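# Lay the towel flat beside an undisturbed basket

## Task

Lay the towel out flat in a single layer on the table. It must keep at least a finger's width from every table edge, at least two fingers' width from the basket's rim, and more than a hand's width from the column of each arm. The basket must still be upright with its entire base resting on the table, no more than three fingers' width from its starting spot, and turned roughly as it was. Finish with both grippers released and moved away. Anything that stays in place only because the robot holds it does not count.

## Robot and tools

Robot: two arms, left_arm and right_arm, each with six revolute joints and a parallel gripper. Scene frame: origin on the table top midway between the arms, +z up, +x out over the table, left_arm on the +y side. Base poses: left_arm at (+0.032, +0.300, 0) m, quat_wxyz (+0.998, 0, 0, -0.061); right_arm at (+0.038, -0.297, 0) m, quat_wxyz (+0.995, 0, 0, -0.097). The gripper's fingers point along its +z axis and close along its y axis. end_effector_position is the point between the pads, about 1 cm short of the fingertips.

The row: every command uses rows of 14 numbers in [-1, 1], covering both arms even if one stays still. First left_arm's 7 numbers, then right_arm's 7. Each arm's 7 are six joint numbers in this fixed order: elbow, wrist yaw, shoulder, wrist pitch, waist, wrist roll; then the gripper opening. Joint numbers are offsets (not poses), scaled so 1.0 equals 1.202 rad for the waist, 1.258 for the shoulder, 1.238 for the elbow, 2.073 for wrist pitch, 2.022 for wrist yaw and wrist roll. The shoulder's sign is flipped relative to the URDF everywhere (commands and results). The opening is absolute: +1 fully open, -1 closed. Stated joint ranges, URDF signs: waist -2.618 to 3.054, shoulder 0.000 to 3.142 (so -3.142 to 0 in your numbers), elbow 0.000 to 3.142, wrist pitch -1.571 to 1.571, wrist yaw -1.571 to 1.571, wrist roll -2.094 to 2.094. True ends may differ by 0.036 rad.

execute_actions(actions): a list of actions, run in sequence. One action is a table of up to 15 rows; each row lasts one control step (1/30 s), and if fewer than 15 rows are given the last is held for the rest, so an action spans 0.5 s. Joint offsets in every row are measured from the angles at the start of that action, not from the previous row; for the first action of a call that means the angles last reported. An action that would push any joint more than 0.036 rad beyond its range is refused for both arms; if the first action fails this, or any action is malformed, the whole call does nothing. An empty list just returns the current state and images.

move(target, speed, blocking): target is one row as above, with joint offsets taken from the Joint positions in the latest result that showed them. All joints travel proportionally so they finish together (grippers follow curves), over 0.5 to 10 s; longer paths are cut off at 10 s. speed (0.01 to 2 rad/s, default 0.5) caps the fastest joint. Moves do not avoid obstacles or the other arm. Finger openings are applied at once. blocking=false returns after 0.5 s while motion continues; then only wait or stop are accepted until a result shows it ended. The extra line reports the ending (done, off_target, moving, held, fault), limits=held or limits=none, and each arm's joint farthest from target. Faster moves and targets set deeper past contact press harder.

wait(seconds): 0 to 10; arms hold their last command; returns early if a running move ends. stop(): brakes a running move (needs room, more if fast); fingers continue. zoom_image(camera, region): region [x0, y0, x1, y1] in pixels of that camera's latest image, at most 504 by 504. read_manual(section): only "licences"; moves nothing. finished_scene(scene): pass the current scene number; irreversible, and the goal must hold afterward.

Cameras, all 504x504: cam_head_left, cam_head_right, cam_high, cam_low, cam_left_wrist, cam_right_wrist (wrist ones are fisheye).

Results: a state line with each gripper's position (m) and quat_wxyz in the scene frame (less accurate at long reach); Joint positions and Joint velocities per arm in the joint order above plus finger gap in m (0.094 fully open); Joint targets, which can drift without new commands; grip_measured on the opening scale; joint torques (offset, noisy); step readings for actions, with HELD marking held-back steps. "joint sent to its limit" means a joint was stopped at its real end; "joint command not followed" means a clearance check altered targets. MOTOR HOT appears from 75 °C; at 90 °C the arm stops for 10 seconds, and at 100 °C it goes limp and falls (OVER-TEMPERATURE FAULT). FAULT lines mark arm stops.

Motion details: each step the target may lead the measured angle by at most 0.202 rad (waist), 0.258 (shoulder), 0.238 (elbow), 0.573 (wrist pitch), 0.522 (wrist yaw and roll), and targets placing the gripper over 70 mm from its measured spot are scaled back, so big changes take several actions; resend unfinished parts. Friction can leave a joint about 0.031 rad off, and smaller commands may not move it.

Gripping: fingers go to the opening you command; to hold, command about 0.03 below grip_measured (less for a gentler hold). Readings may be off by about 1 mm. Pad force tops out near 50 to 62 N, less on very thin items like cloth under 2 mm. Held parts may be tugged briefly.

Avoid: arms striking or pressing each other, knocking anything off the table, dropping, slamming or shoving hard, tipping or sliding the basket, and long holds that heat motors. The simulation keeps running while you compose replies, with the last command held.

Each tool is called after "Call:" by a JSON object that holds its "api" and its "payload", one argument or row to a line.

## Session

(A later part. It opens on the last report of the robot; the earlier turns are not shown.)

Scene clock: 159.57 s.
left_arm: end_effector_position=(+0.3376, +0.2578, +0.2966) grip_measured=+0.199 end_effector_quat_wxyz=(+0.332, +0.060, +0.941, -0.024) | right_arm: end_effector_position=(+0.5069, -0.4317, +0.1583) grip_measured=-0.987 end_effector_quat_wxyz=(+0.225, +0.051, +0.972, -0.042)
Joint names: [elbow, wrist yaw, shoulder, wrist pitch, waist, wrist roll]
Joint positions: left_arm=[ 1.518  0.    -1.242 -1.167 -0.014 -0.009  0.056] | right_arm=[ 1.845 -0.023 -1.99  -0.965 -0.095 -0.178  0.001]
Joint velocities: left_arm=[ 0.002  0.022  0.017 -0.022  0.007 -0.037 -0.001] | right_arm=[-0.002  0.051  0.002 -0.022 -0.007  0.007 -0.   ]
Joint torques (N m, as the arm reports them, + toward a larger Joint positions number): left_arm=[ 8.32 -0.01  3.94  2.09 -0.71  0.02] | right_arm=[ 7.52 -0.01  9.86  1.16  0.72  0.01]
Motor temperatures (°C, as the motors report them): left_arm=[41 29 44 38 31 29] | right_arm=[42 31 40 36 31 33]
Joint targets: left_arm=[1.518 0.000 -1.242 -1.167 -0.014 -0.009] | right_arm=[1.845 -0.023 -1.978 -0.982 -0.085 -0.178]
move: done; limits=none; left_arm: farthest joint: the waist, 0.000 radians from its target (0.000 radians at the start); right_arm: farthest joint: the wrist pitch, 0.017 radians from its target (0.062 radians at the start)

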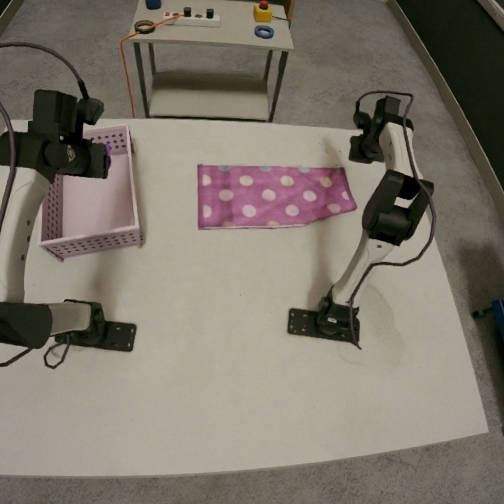

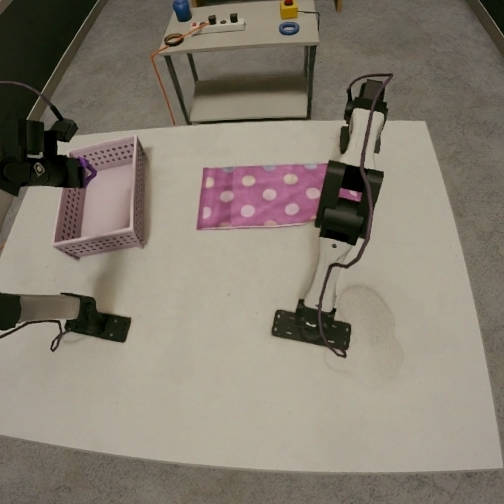

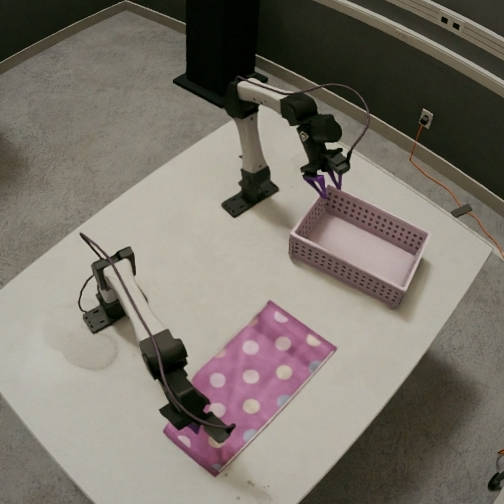

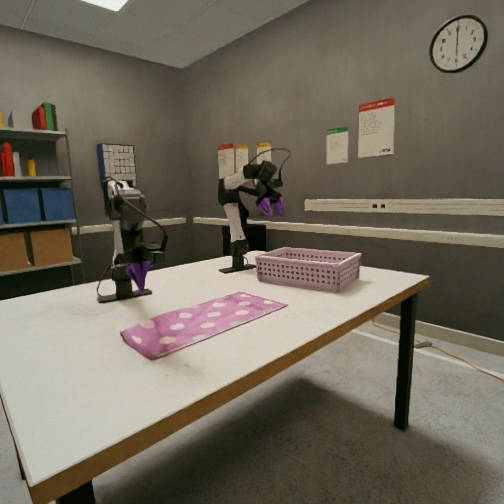

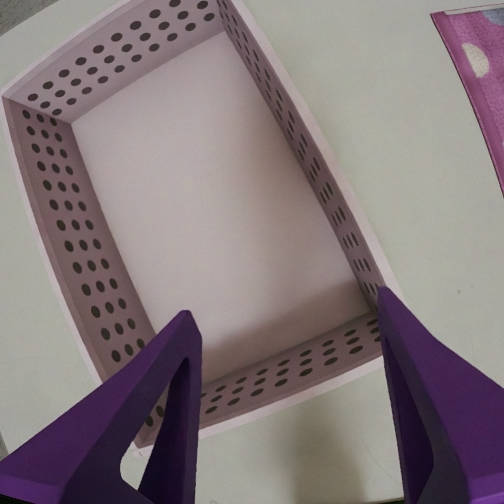

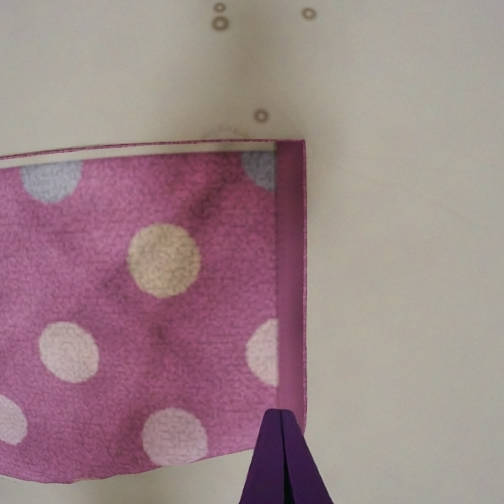

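Call:
{"api": "move", "payload": {
  "target": [0,0,0,0,0,0,0.2, 0,-0.045,-0.28,0.03,-0.095,0.05,-0.1],
  "speed": 0.2
}}

Call:
{"api": "move", "payload": {
  "target": [0,0,0,0,0,0,0.2, 0,0,-0.035,0,0,0,-1]
}}

Scene clock: 166.60 s.
left_arm: end_effector_position=(+0.3376, +0.2578, +0.2966) grip_measured=+0.199 end_effector_quat_wxyz=(+0.332, +0.060, +0.941, -0.024) | right_arm: end_effector_position=(+0.4985, -0.4651, +0.0164) grip_measured=-0.102 end_effector_quat_wxyz=(+0.107, +0.146, +0.983, +0.030)
Joint names: [elbow, wrist yaw, shoulder, wrist pitch, waist, wrist roll]
Joint positions: left_arm=[ 1.518  0.    -1.242 -1.167 -0.014 -0.009  0.056] | right_arm=[ 1.845 -0.11  -2.3   -0.92  -0.196 -0.084  0.042]
Joint velocities: left_arm=[-0.002 -0.007  0.007 -0.007  0.007 -0.022 -0.   ] | right_arm=[ 0.007 -0.007 -0.002 -0.081 -0.012 -0.007 -0.   ]
Joint torques (N m, as the arm reports them, + toward a larger Joint positions number): left_arm=[ 8.3  -0.01  3.94  2.09 -0.71  0.01] | right_arm=[ 7.04 -0.11  8.05  0.99 -0.91  0.06]
Motor temperatures (°C, as the motors report them): left_arm=[41 29 43 38 31 29] | right_arm=[42 31 42 36 31 33]
Joint targets: left_arm=[1.518 0.000 -1.242 -1.167 -0.014 -0.009] | right_arm=[1.845 -0.114 -2.342 -0.903 -0.210 -0.077]
move: off_target (right_arm); limits=none; left_arm: farthest joint: the waist, 0.000 radians from its target (0.000 radians at the start); right_arm: farthest joint: the shoulder, 0.042 radians from its target (0.352 radians at the start)

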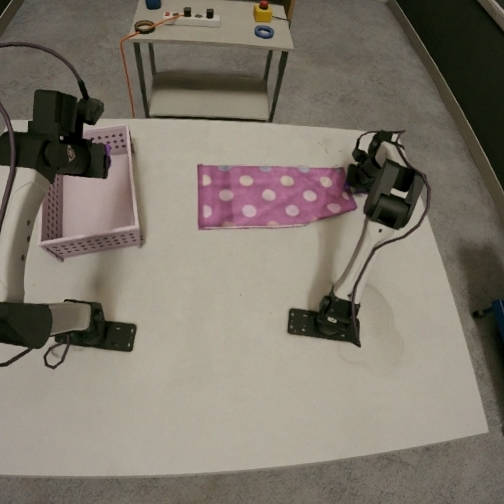

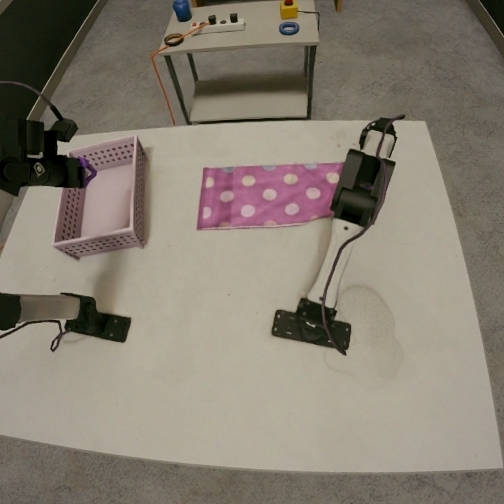

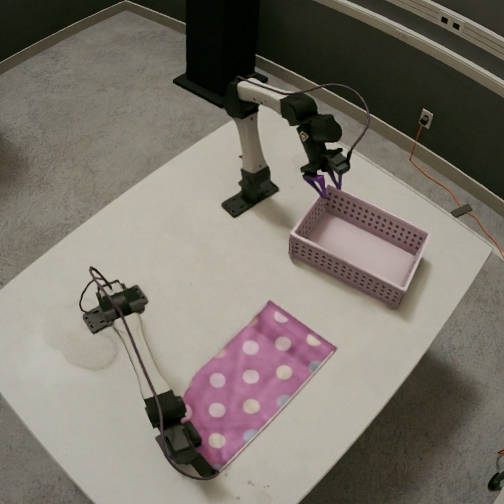

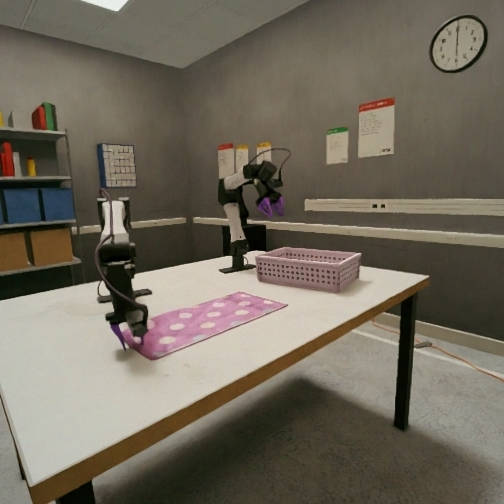

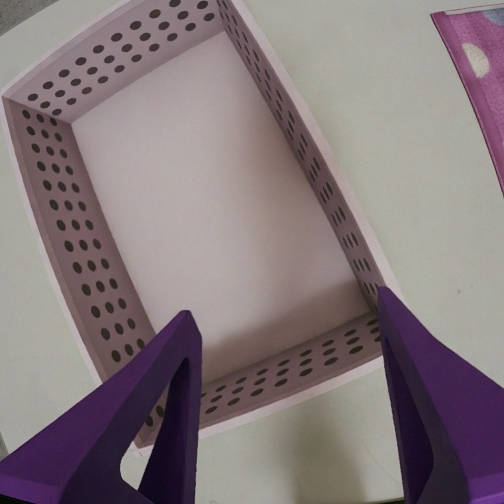

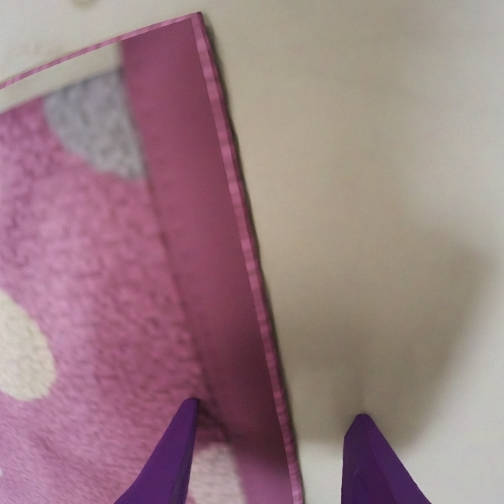

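Scene clock: 167.30 s.
left_arm: end_effector_position=(+0.3376, +0.2578, +0.2966) grip_measured=+0.199 end_effector_quat_wxyz=(+0.332, +0.060, +0.941, -0.024) | right_arm: end_effector_position=(+0.4996, -0.4633, +0.0171) grip_measured=-0.962 end_effector_quat_wxyz=(+0.110, +0.145, +0.983, +0.036)
Joint names: [elbow, wrist yaw, shoulder, wrist pitch, waist, wrist roll]
Joint positions: left_arm=[ 1.518  0.    -1.242 -1.167 -0.014 -0.009  0.056] | right_arm=[ 1.845 -0.121 -2.299 -0.919 -0.196 -0.084  0.002]
Joint velocities: left_arm=[ 0.007  0.022 -0.007 -0.051  0.012 -0.051  0.   ] | right_arm=[-0.007  0.007  0.017  0.007  0.002 -0.007 -0.001]
Joint torques (N m, as the arm reports them, + toward a larger Joint positions number): left_arm=[ 8.31 -0.01  3.94  2.09 -0.7   0.01] | right_arm=[ 7.    0.04  7.9   0.78 -0.01 -0.01]
Motor temperatures (°C, as the motors report them): left_arm=[41 29 43 38 31 29] | right_arm=[42 31 42 36 31 33]
Joint targets: left_arm=[1.518 0.000 -1.242 -1.167 -0.014 -0.009] | right_arm=[1.845 -0.110 -2.344 -0.920 -0.196 -0.084]
move: off_target (right_arm); limits=none; left_arm: farthest joint: the waist, 0.000 radians from its target (0.000 radians at the start); right_arm: farthest joint: the shoulder, 0.045 radians from its target (0.044 radians at the start)

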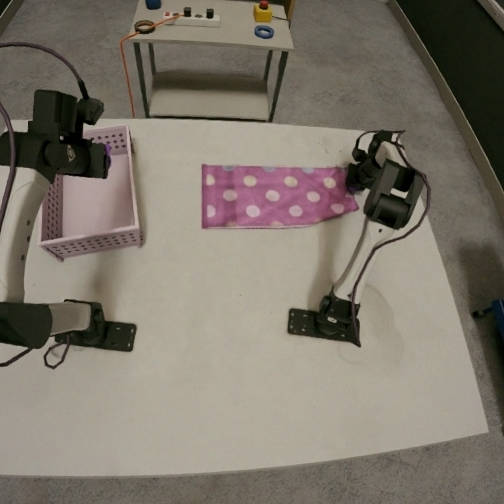

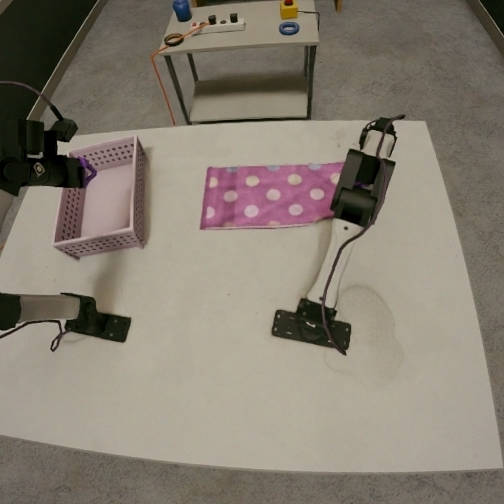

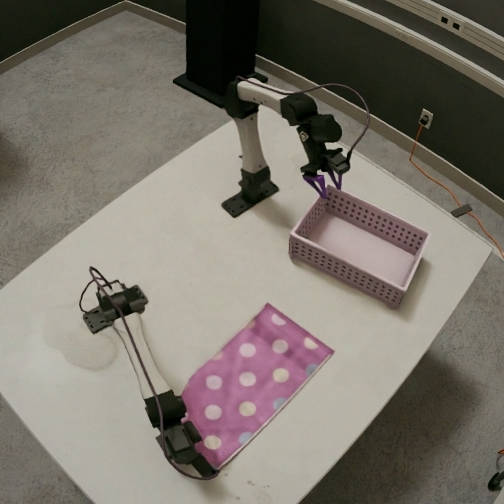

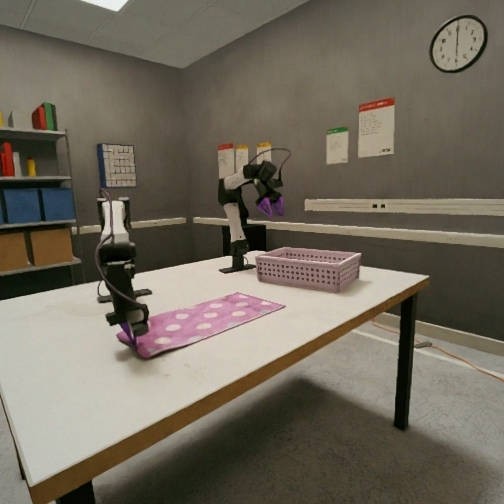

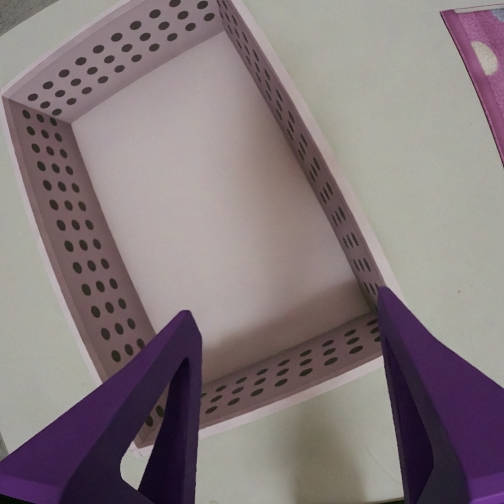

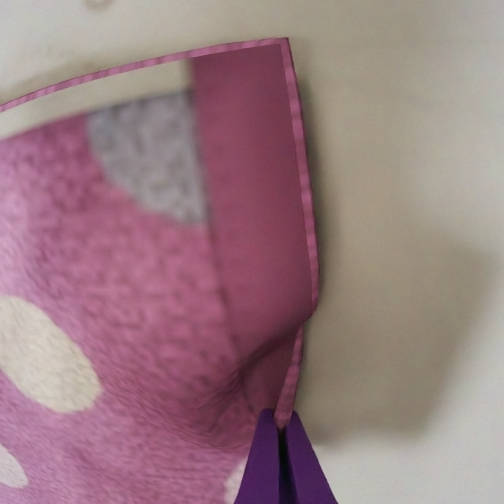

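Call:
{"api": "move", "payload": {
  "target": [0,0,0,0,0,0,0.2, 0,0,0.3,-0.2,0.06,0,-1],
  "speed": 0.3
}}

Call:
{"api": "zoom_image", "payload": {
  "camera": "cam_head_left",
  "region": [240,110,420,290]
}}

Scene clock: 174.43 s.
left_arm: end_effector_position=(+0.3376, +0.2578, +0.2966) grip_measured=+0.199 end_effector_quat_wxyz=(+0.332, +0.060, +0.941, -0.024) | right_arm: end_effector_position=(+0.4271, -0.4062, +0.1562) grip_measured=-0.962 end_effector_quat_wxyz=(+0.092, +0.116, +0.988, +0.043)
Joint names: [elbow, wrist yaw, shoulder, wrist pitch, waist, wrist roll]
Joint positions: left_arm=[ 1.518  0.    -1.242 -1.167 -0.014 -0.009  0.056] | right_arm=[ 1.845 -0.123 -1.936 -1.316 -0.134 -0.084  0.002]
Joint velocities: left_arm=[ 0.012 -0.051  0.007 -0.095 -0.002 -0.037 -0.001] | right_arm=[ 0.007 -0.007  0.007 -0.022  0.002 -0.066  0.   ]
Joint torques (N m, as the arm reports them, + toward a larger Joint positions number): left_arm=[ 8.31 -0.01  3.93  2.09 -0.71  0.01] | right_arm=[ 6.96 -0.06  9.18  0.52  0.69 -0.01]
Motor temperatures (°C, as the motors report them): left_arm=[41 29 42 39 31 29] | right_arm=[42 31 43 35 31 33]
Joint targets: left_arm=[1.518 0.000 -1.242 -1.167 -0.014 -0.009] | right_arm=[1.845 -0.121 -1.921 -1.334 -0.123 -0.084]
move: done; limits=none; left_arm: farthest joint: the waist, 0.000 radians from its target (0.000 radians at the start); right_arm: farthest joint: the wrist pitch, 0.018 radians from its target (0.414 radians at the start)

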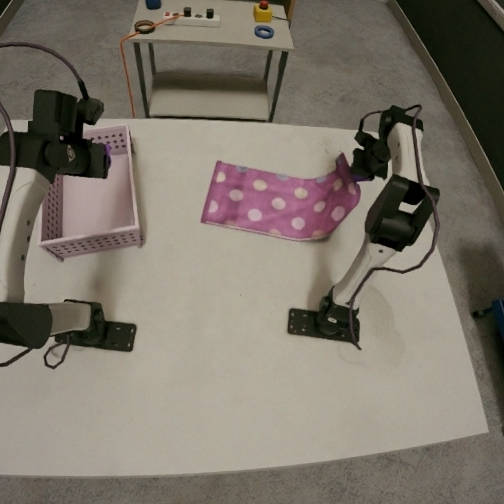

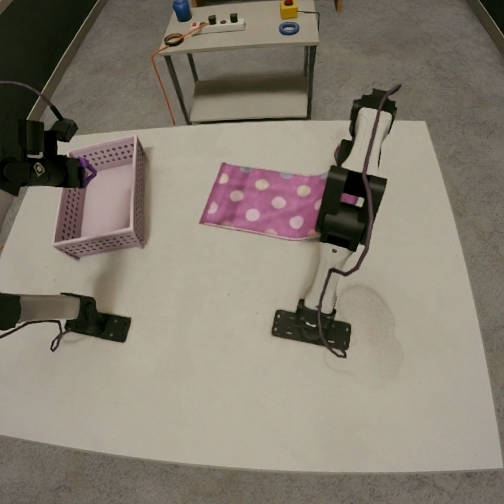

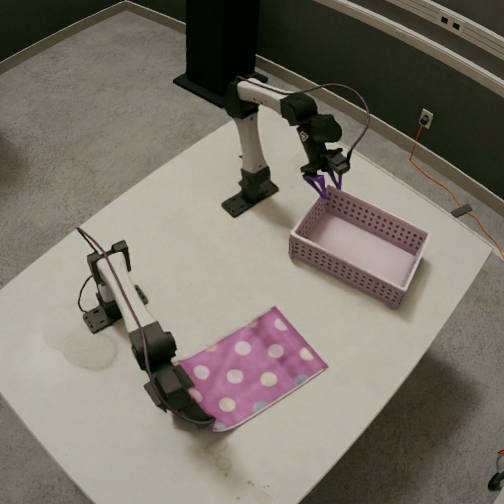

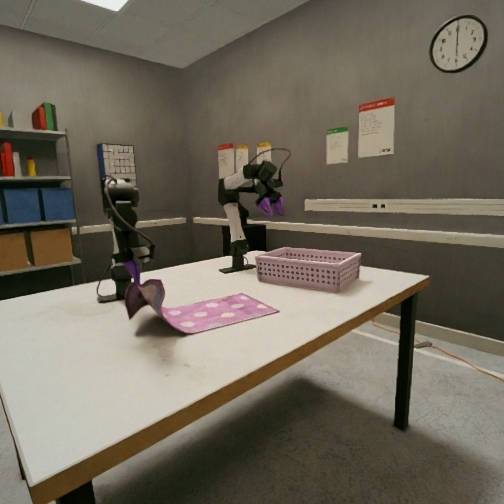

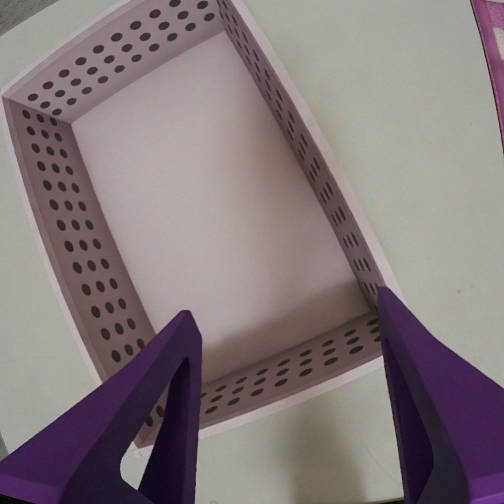

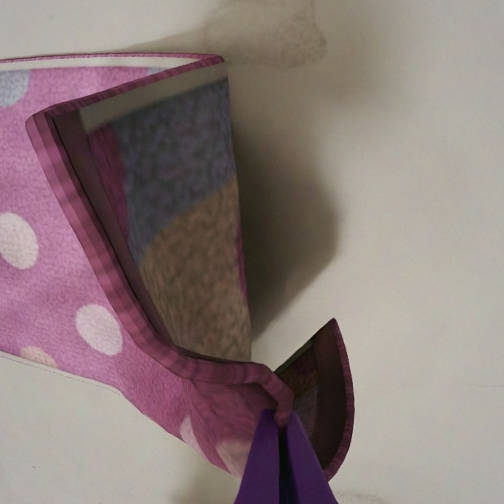

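Region (240, 110, 420, 290) of cam_head_left's 504x504 image, scaled by 2.800, with more detail than that image has.

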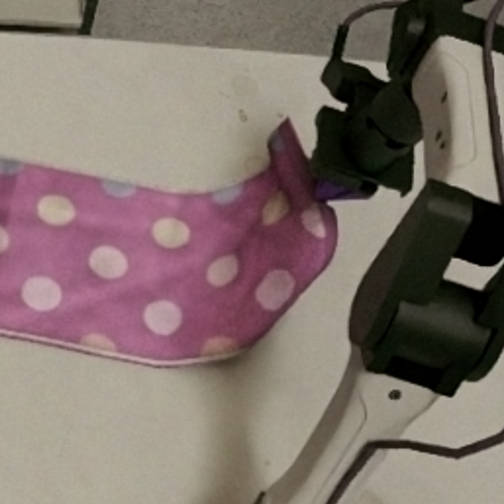

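Call:
{"api": "move", "payload": {
  "target": [0,0,0,0,0,0,0.2, 0,0,-0.11,0,-0.1,0.2,-1],
  "speed": 0.4
}}

Call:
{"api": "move", "payload": {
  "target": [0,0,0,0,0,0,0.2, 0,0,-0.11,0.22,0.04,-0.1,-1],
  "speed": 0.3
}}

Call:
{"api": "zoom_image", "payload": {
  "camera": "cam_head_left",
  "region": [240,110,420,290]
}}

Scene clock: 181.20 s.
left_arm: end_effector_position=(+0.3376, +0.2578, +0.2966) grip_measured=+0.199 end_effector_quat_wxyz=(+0.332, +0.060, +0.941, -0.024) | right_arm: end_effector_position=(+0.4146, -0.4497, +0.1076) grip_measured=-0.962 end_effector_quat_wxyz=(+0.022, +0.366, +0.929, +0.060)
Joint names: [elbow, wrist yaw, shoulder, wrist pitch, waist, wrist roll]
Joint positions: left_arm=[ 1.518  0.    -1.242 -1.167 -0.014 -0.009  0.056] | right_arm=[ 1.845 -0.123 -2.062 -1.316 -0.245  0.314  0.002]
Joint velocities: left_arm=[ 0.007  0.007  0.002 -0.022 -0.007  0.007 -0.   ] | right_arm=[-0.007 -0.051  0.017  0.037 -0.012  0.022  0.   ]
Joint torques (N m, as the arm reports them, + toward a larger Joint positions number): left_arm=[ 8.3  -0.01  3.95  2.09 -0.7   0.01] | right_arm=[ 6.79 -0.04  8.29  0.44 -0.61  0.05]
Motor temperatures (°C, as the motors report them): left_arm=[41 29 41 39 31 29] | right_arm=[42 31 44 35 31 33]
Joint targets: left_arm=[1.518 0.000 -1.242 -1.167 -0.014 -0.009] | right_arm=[1.845 -0.123 -2.074 -1.316 -0.254 0.321]
move: done; limits=none; left_arm: farthest joint: the waist, 0.000 radians from its target (0.000 radians at the start); right_arm: farthest joint: the shoulder, 0.012 radians from its target (0.139 radians at the start)

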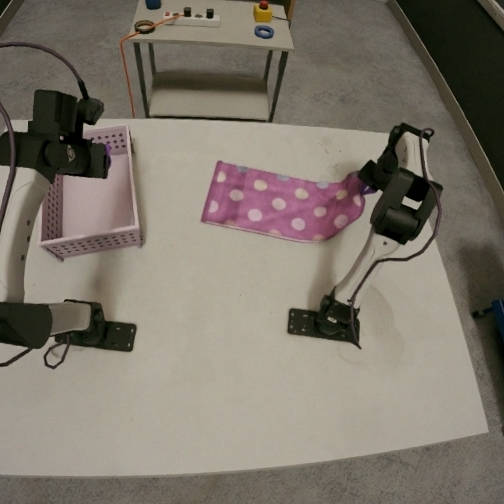

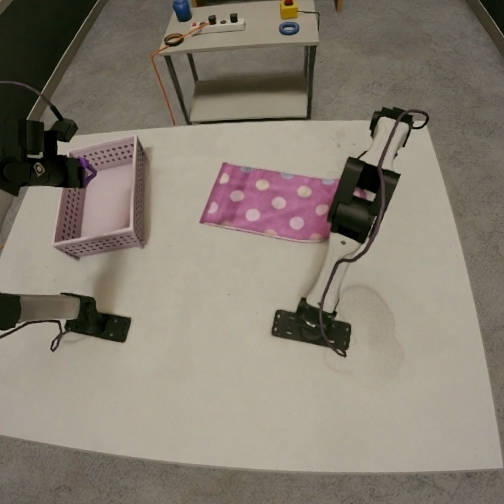

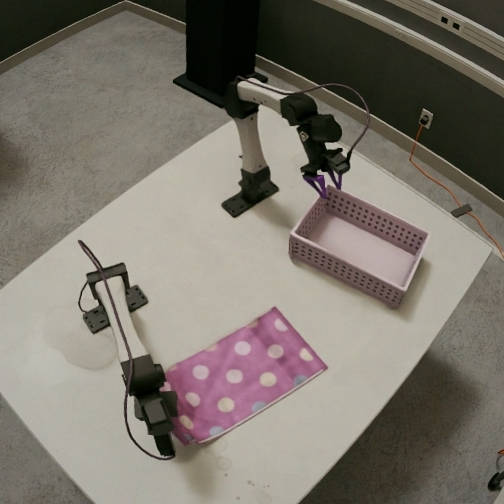

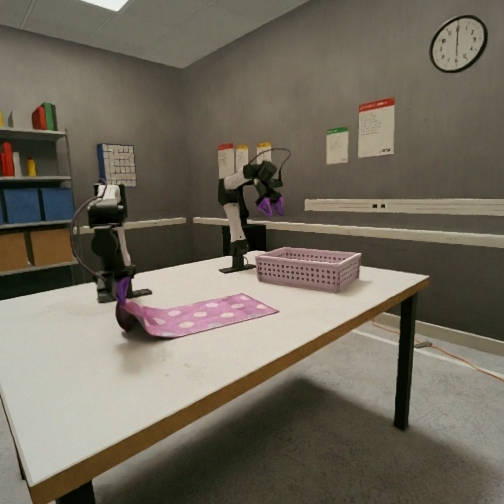

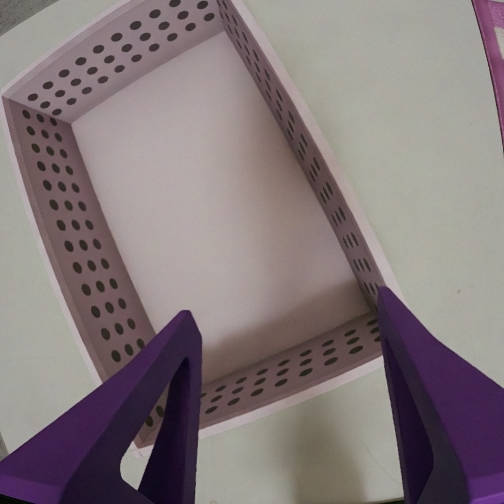

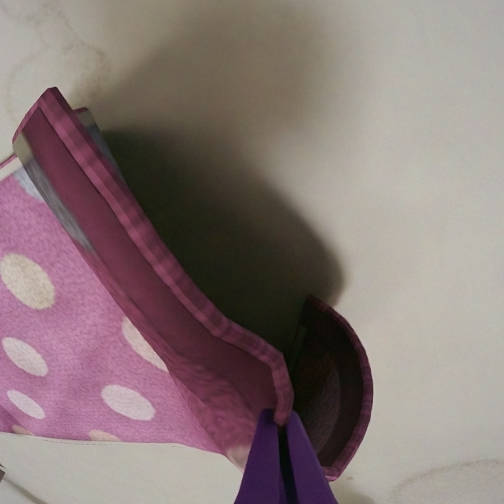

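Scene clock: 183.40 s.
left_arm: end_effector_position=(+0.3376, +0.2578, +0.2966) grip_measured=+0.199 end_effector_quat_wxyz=(+0.332, +0.060, +0.941, -0.024) | right_arm: end_effector_position=(+0.5126, -0.4750, +0.0734) grip_measured=-0.962 end_effector_quat_wxyz=(+0.179, +0.242, +0.953, +0.036)
Joint names: [elbow, wrist yaw, shoulder, wrist pitch, waist, wrist roll]
Joint positions: left_arm=[ 1.518  0.    -1.242 -1.167 -0.014 -0.009  0.056] | right_arm=[ 1.845 -0.123 -2.186 -0.883 -0.208  0.118  0.002]
Joint velocities: left_arm=[ 0.002 -0.007 -0.017 -0.037  0.017 -0.081  0.   ] | right_arm=[-0.002 -0.066 -0.012 -0.007 -0.007  0.007 -0.   ]
Joint torques (N m, as the arm reports them, + toward a larger Joint positions number): left_arm=[ 8.29 -0.01  3.94  2.09 -0.7   0.01] | right_arm=[ 7.35 -0.05  9.48  1.35  0.69 -0.07]
Motor temperatures (°C, as the motors report them): left_arm=[41 29 41 39 31 29] | right_arm=[42 31 45 35 31 33]
Joint targets: left_arm=[1.518 0.000 -1.242 -1.167 -0.014 -0.009] | right_arm=[1.845 -0.123 -2.200 -0.861 -0.197 0.112]
move: off_target (right_arm); limits=none; left_arm: farthest joint: the waist, 0.000 radians from its target (0.000 radians at the start); right_arm: farthest joint: the wrist pitch, 0.023 radians from its target (0.456 radians at the start)

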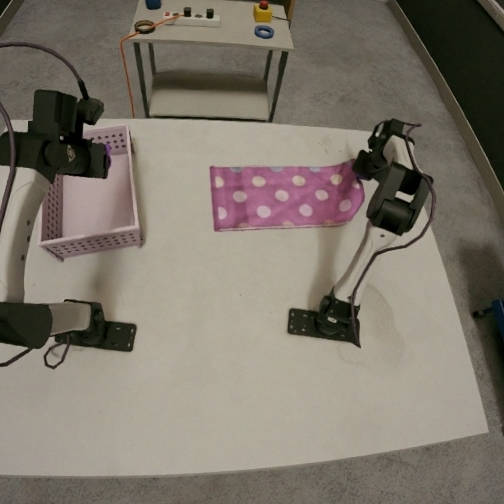

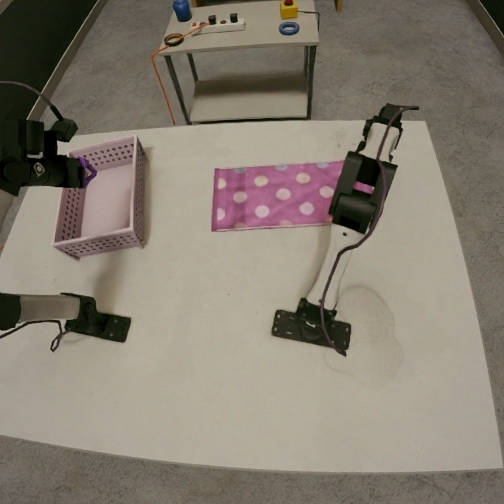

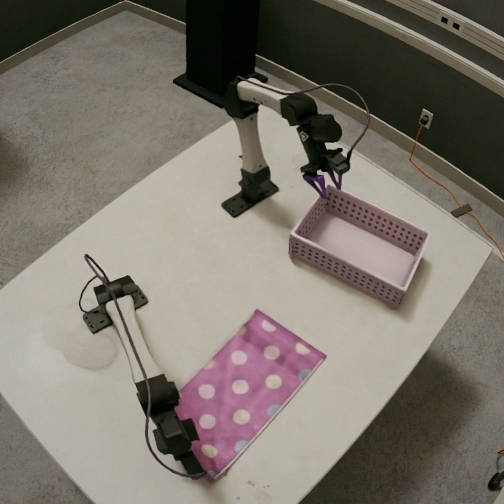

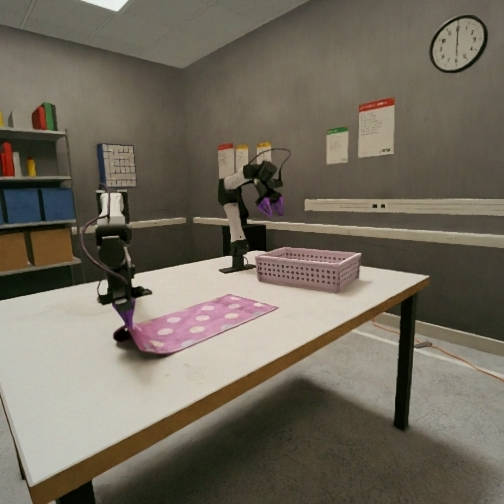

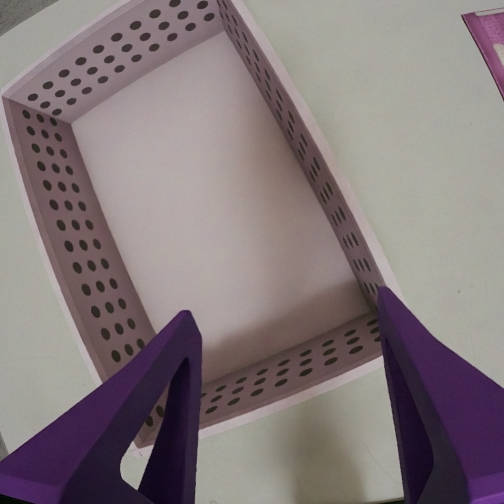

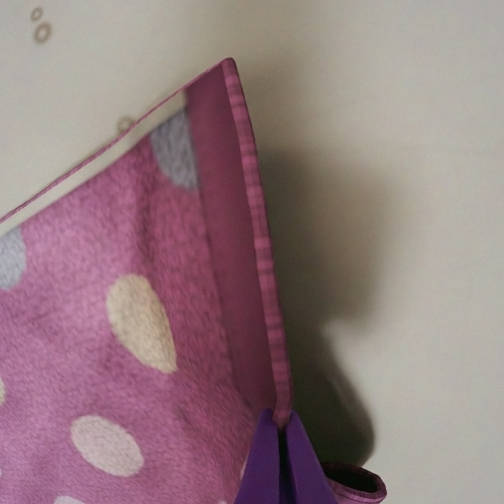

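Region (240, 110, 420, 290) of cam_head_left's 504x504 image, scaled by 2.800, with more detail than that image has.

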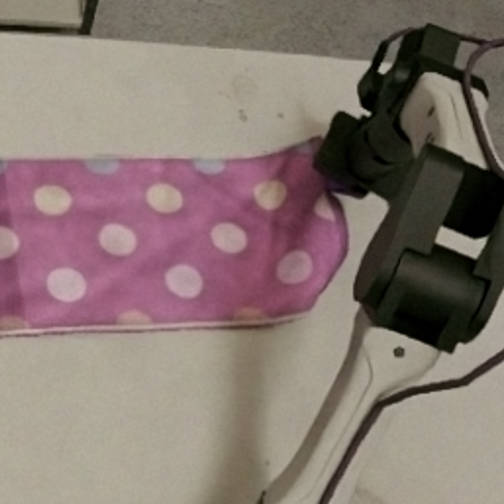

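Call:
{"api": "move", "payload": {
  "target": [0,0,0,0,0,0,0.2, 0,0,-0.03,0.07,0.13,0,-1],
  "speed": 0.2
}}

Call:
{"api": "zoom_image", "payload": {
  "camera": "cam_head_left",
  "region": [240,110,420,290]
}}

Scene clock: 188.33 s.
left_arm: end_effector_position=(+0.3376, +0.2578, +0.2966) grip_measured=+0.199 end_effector_quat_wxyz=(+0.332, +0.060, +0.941, -0.024) | right_arm: end_effector_position=(+0.5603, -0.4079, +0.0733) grip_measured=-0.962 end_effector_quat_wxyz=(+0.225, +0.164, +0.959, +0.045)
Joint names: [elbow, wrist yaw, shoulder, wrist pitch, waist, wrist roll]
Joint positions: left_arm=[ 1.518  0.    -1.242 -1.167 -0.014 -0.009  0.056] | right_arm=[ 1.845 -0.123 -2.21  -0.759 -0.056  0.117  0.002]
Joint velocities: left_arm=[-0.007 -0.022  0.017  0.022  0.012  0.007  0.   ] | right_arm=[-0.012  0.022  0.022  0.051  0.002  0.007 -0.001]
Joint torques (N m, as the arm reports them, + toward a larger Joint positions number): left_arm=[ 8.3  -0.01  3.94  2.09 -0.7   0.01] | right_arm=[ 7.54 -0.05  9.79  1.55  0.33 -0.01]
Motor temperatures (°C, as the motors report them): left_arm=[41 29 40 39 30 29] | right_arm=[42 31 46 36 31 33]
Joint targets: left_arm=[1.518 0.000 -1.242 -1.167 -0.014 -0.009] | right_arm=[1.845 -0.123 -2.224 -0.738 -0.052 0.118]
move: off_target (right_arm); limits=none; left_arm: farthest joint: the waist, 0.000 radians from its target (0.000 radians at the start); right_arm: farthest joint: the wrist pitch, 0.021 radians from its target (0.144 radians at the start)

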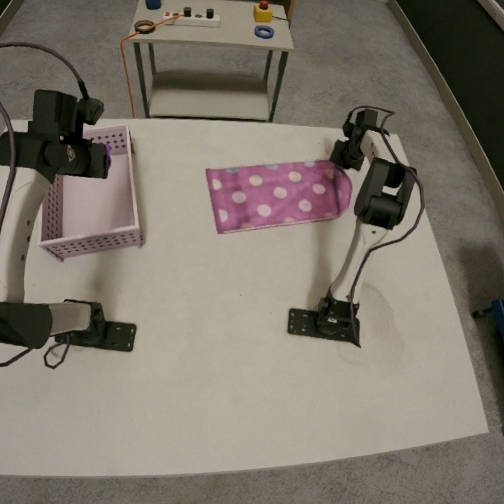

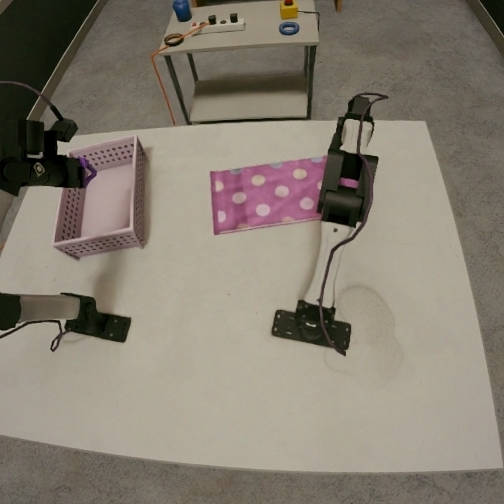

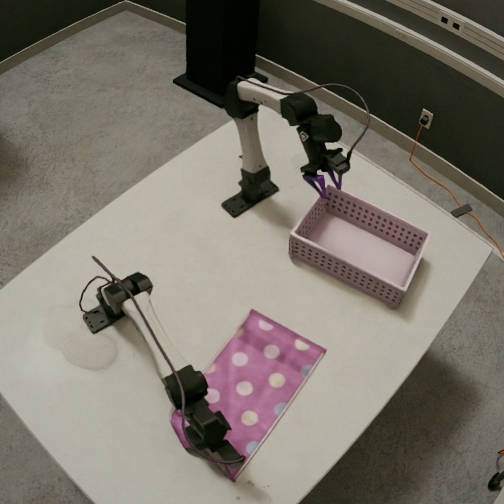

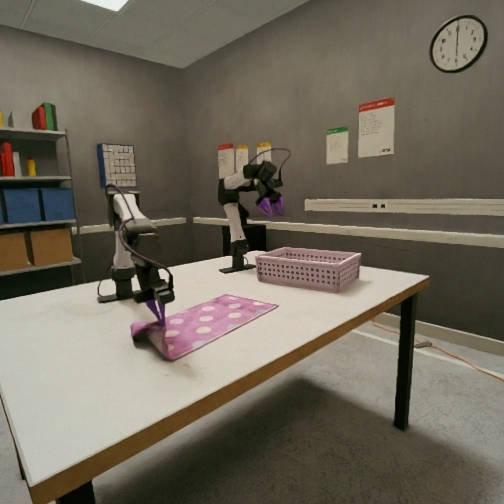

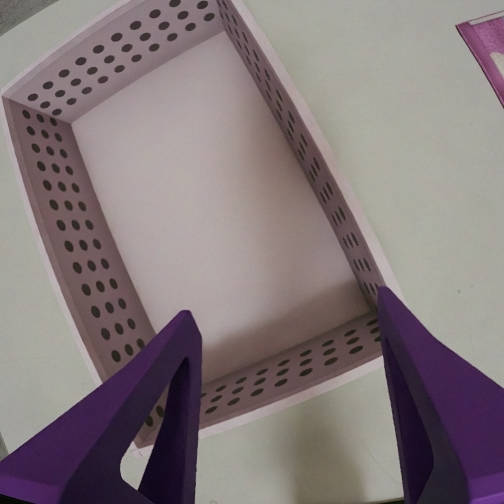

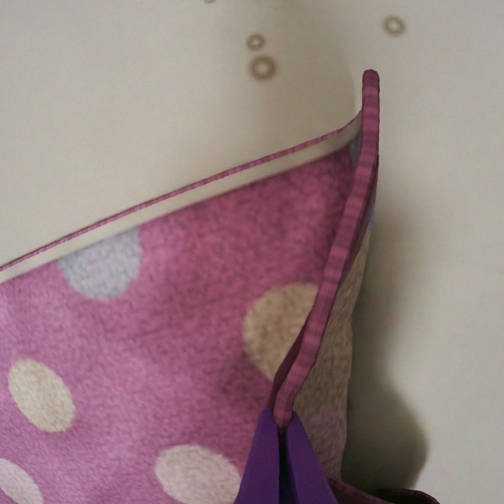

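Region (240, 110, 420, 290) of cam_head_left's 504x504 image, scaled by 2.800, with more detail than that image has.

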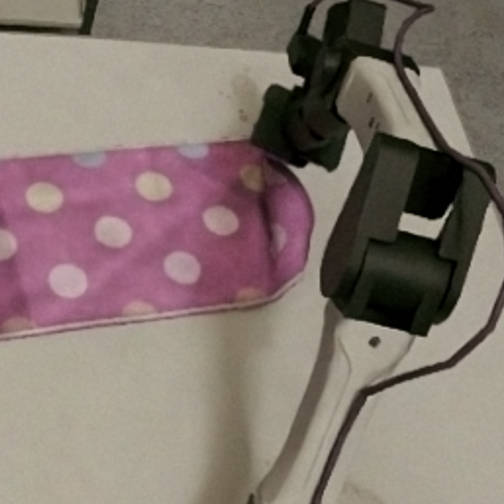

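Call:
{"api": "move", "payload": {
  "target": [0,0,0,0,0,0,0.2, 0,0,0,-0.06,0.12,0,-1],
  "speed": 0.2
}}

Call:
{"api": "zoom_image", "payload": {
  "camera": "cam_high",
  "region": [130,354,280,504]
}}

Scene clock: 194.60 s.
left_arm: end_effector_position=(+0.3376, +0.2578, +0.2966) grip_measured=+0.199 end_effector_quat_wxyz=(+0.332, +0.060, +0.941, -0.024) | right_arm: end_effector_position=(+0.5470, -0.3315, +0.0633) grip_measured=-0.962 end_effector_quat_wxyz=(+0.169, +0.101, +0.978, +0.061)
Joint names: [elbow, wrist yaw, shoulder, wrist pitch, waist, wrist roll]
Joint positions: left_arm=[ 1.518  0.    -1.242 -1.167 -0.014 -0.009  0.056] | right_arm=[ 1.845 -0.123 -2.21  -0.865  0.083  0.117  0.002]
Joint velocities: left_arm=[-0.017  0.007 -0.012  0.007  0.007  0.007  0.   ] | right_arm=[-0.007  0.066 -0.022 -0.066 -0.007 -0.022 -0.001]
Joint torques (N m, as the arm reports them, + toward a larger Joint positions number): left_arm=[ 8.3  -0.01  3.94  2.09 -0.71  0.01] | right_arm=[ 7.35 -0.05 10.55  0.9   0.35 -0.01]
Motor temperatures (°C, as the motors report them): left_arm=[41 29 40 39 30 29] | right_arm=[42 31 47 36 31 33]
Joint targets: left_arm=[1.518 0.000 -1.242 -1.167 -0.014 -0.009] | right_arm=[1.845 -0.123 -2.210 -0.883 0.088 0.117]
move: done; limits=none; left_arm: farthest joint: the waist, 0.000 radians from its target (0.000 radians at the start); right_arm: farthest joint: the wrist pitch, 0.019 radians from its target (0.125 radians at the start)

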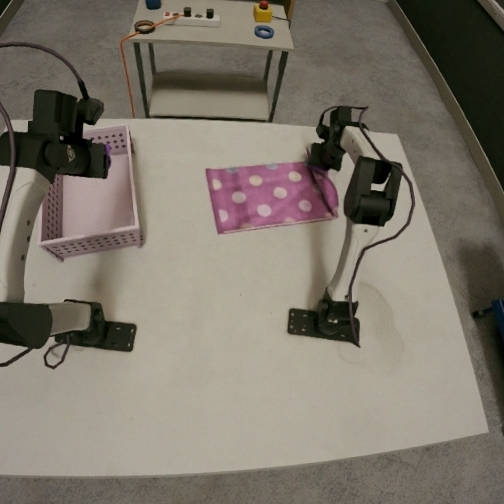

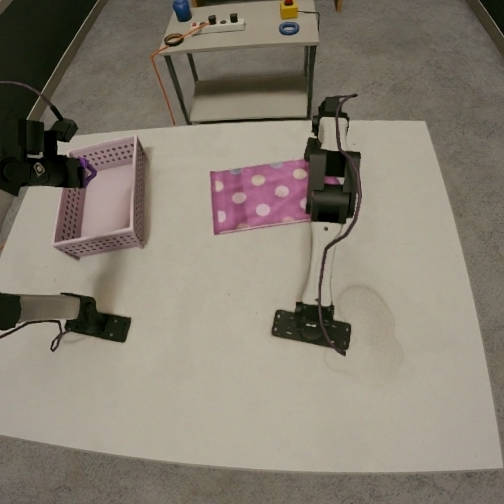

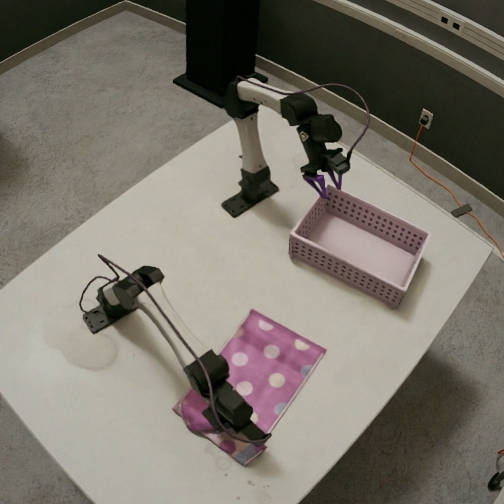

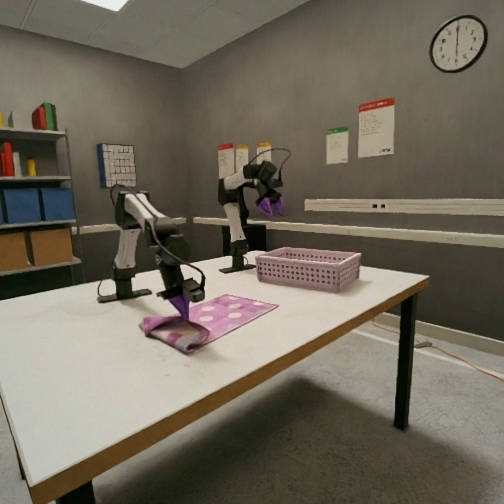

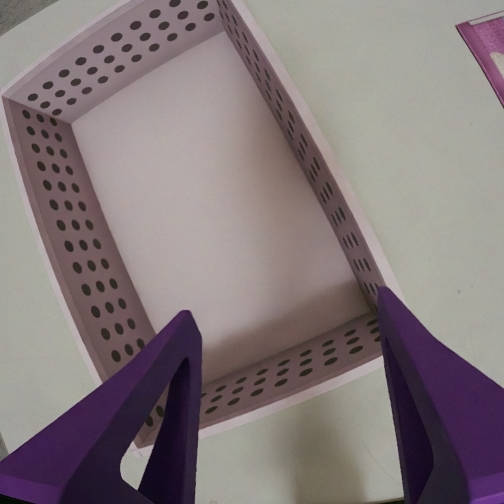

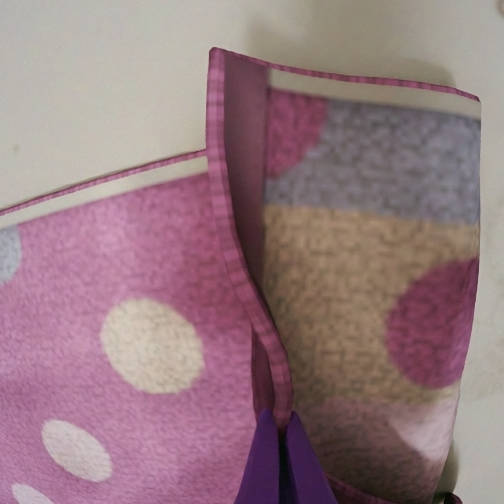

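Region (130, 354, 280, 504) of cam_high's 504x504 image, scaled by 3.360, with more detail than that image has.

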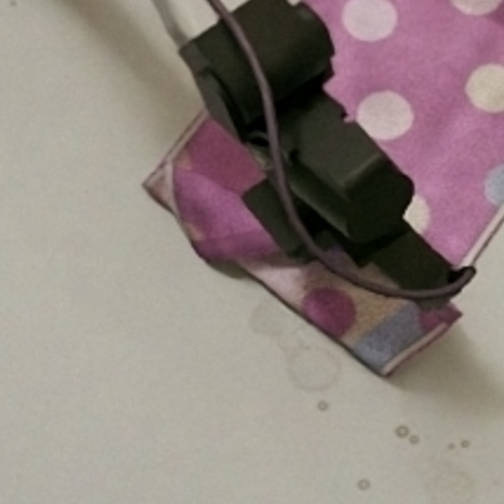

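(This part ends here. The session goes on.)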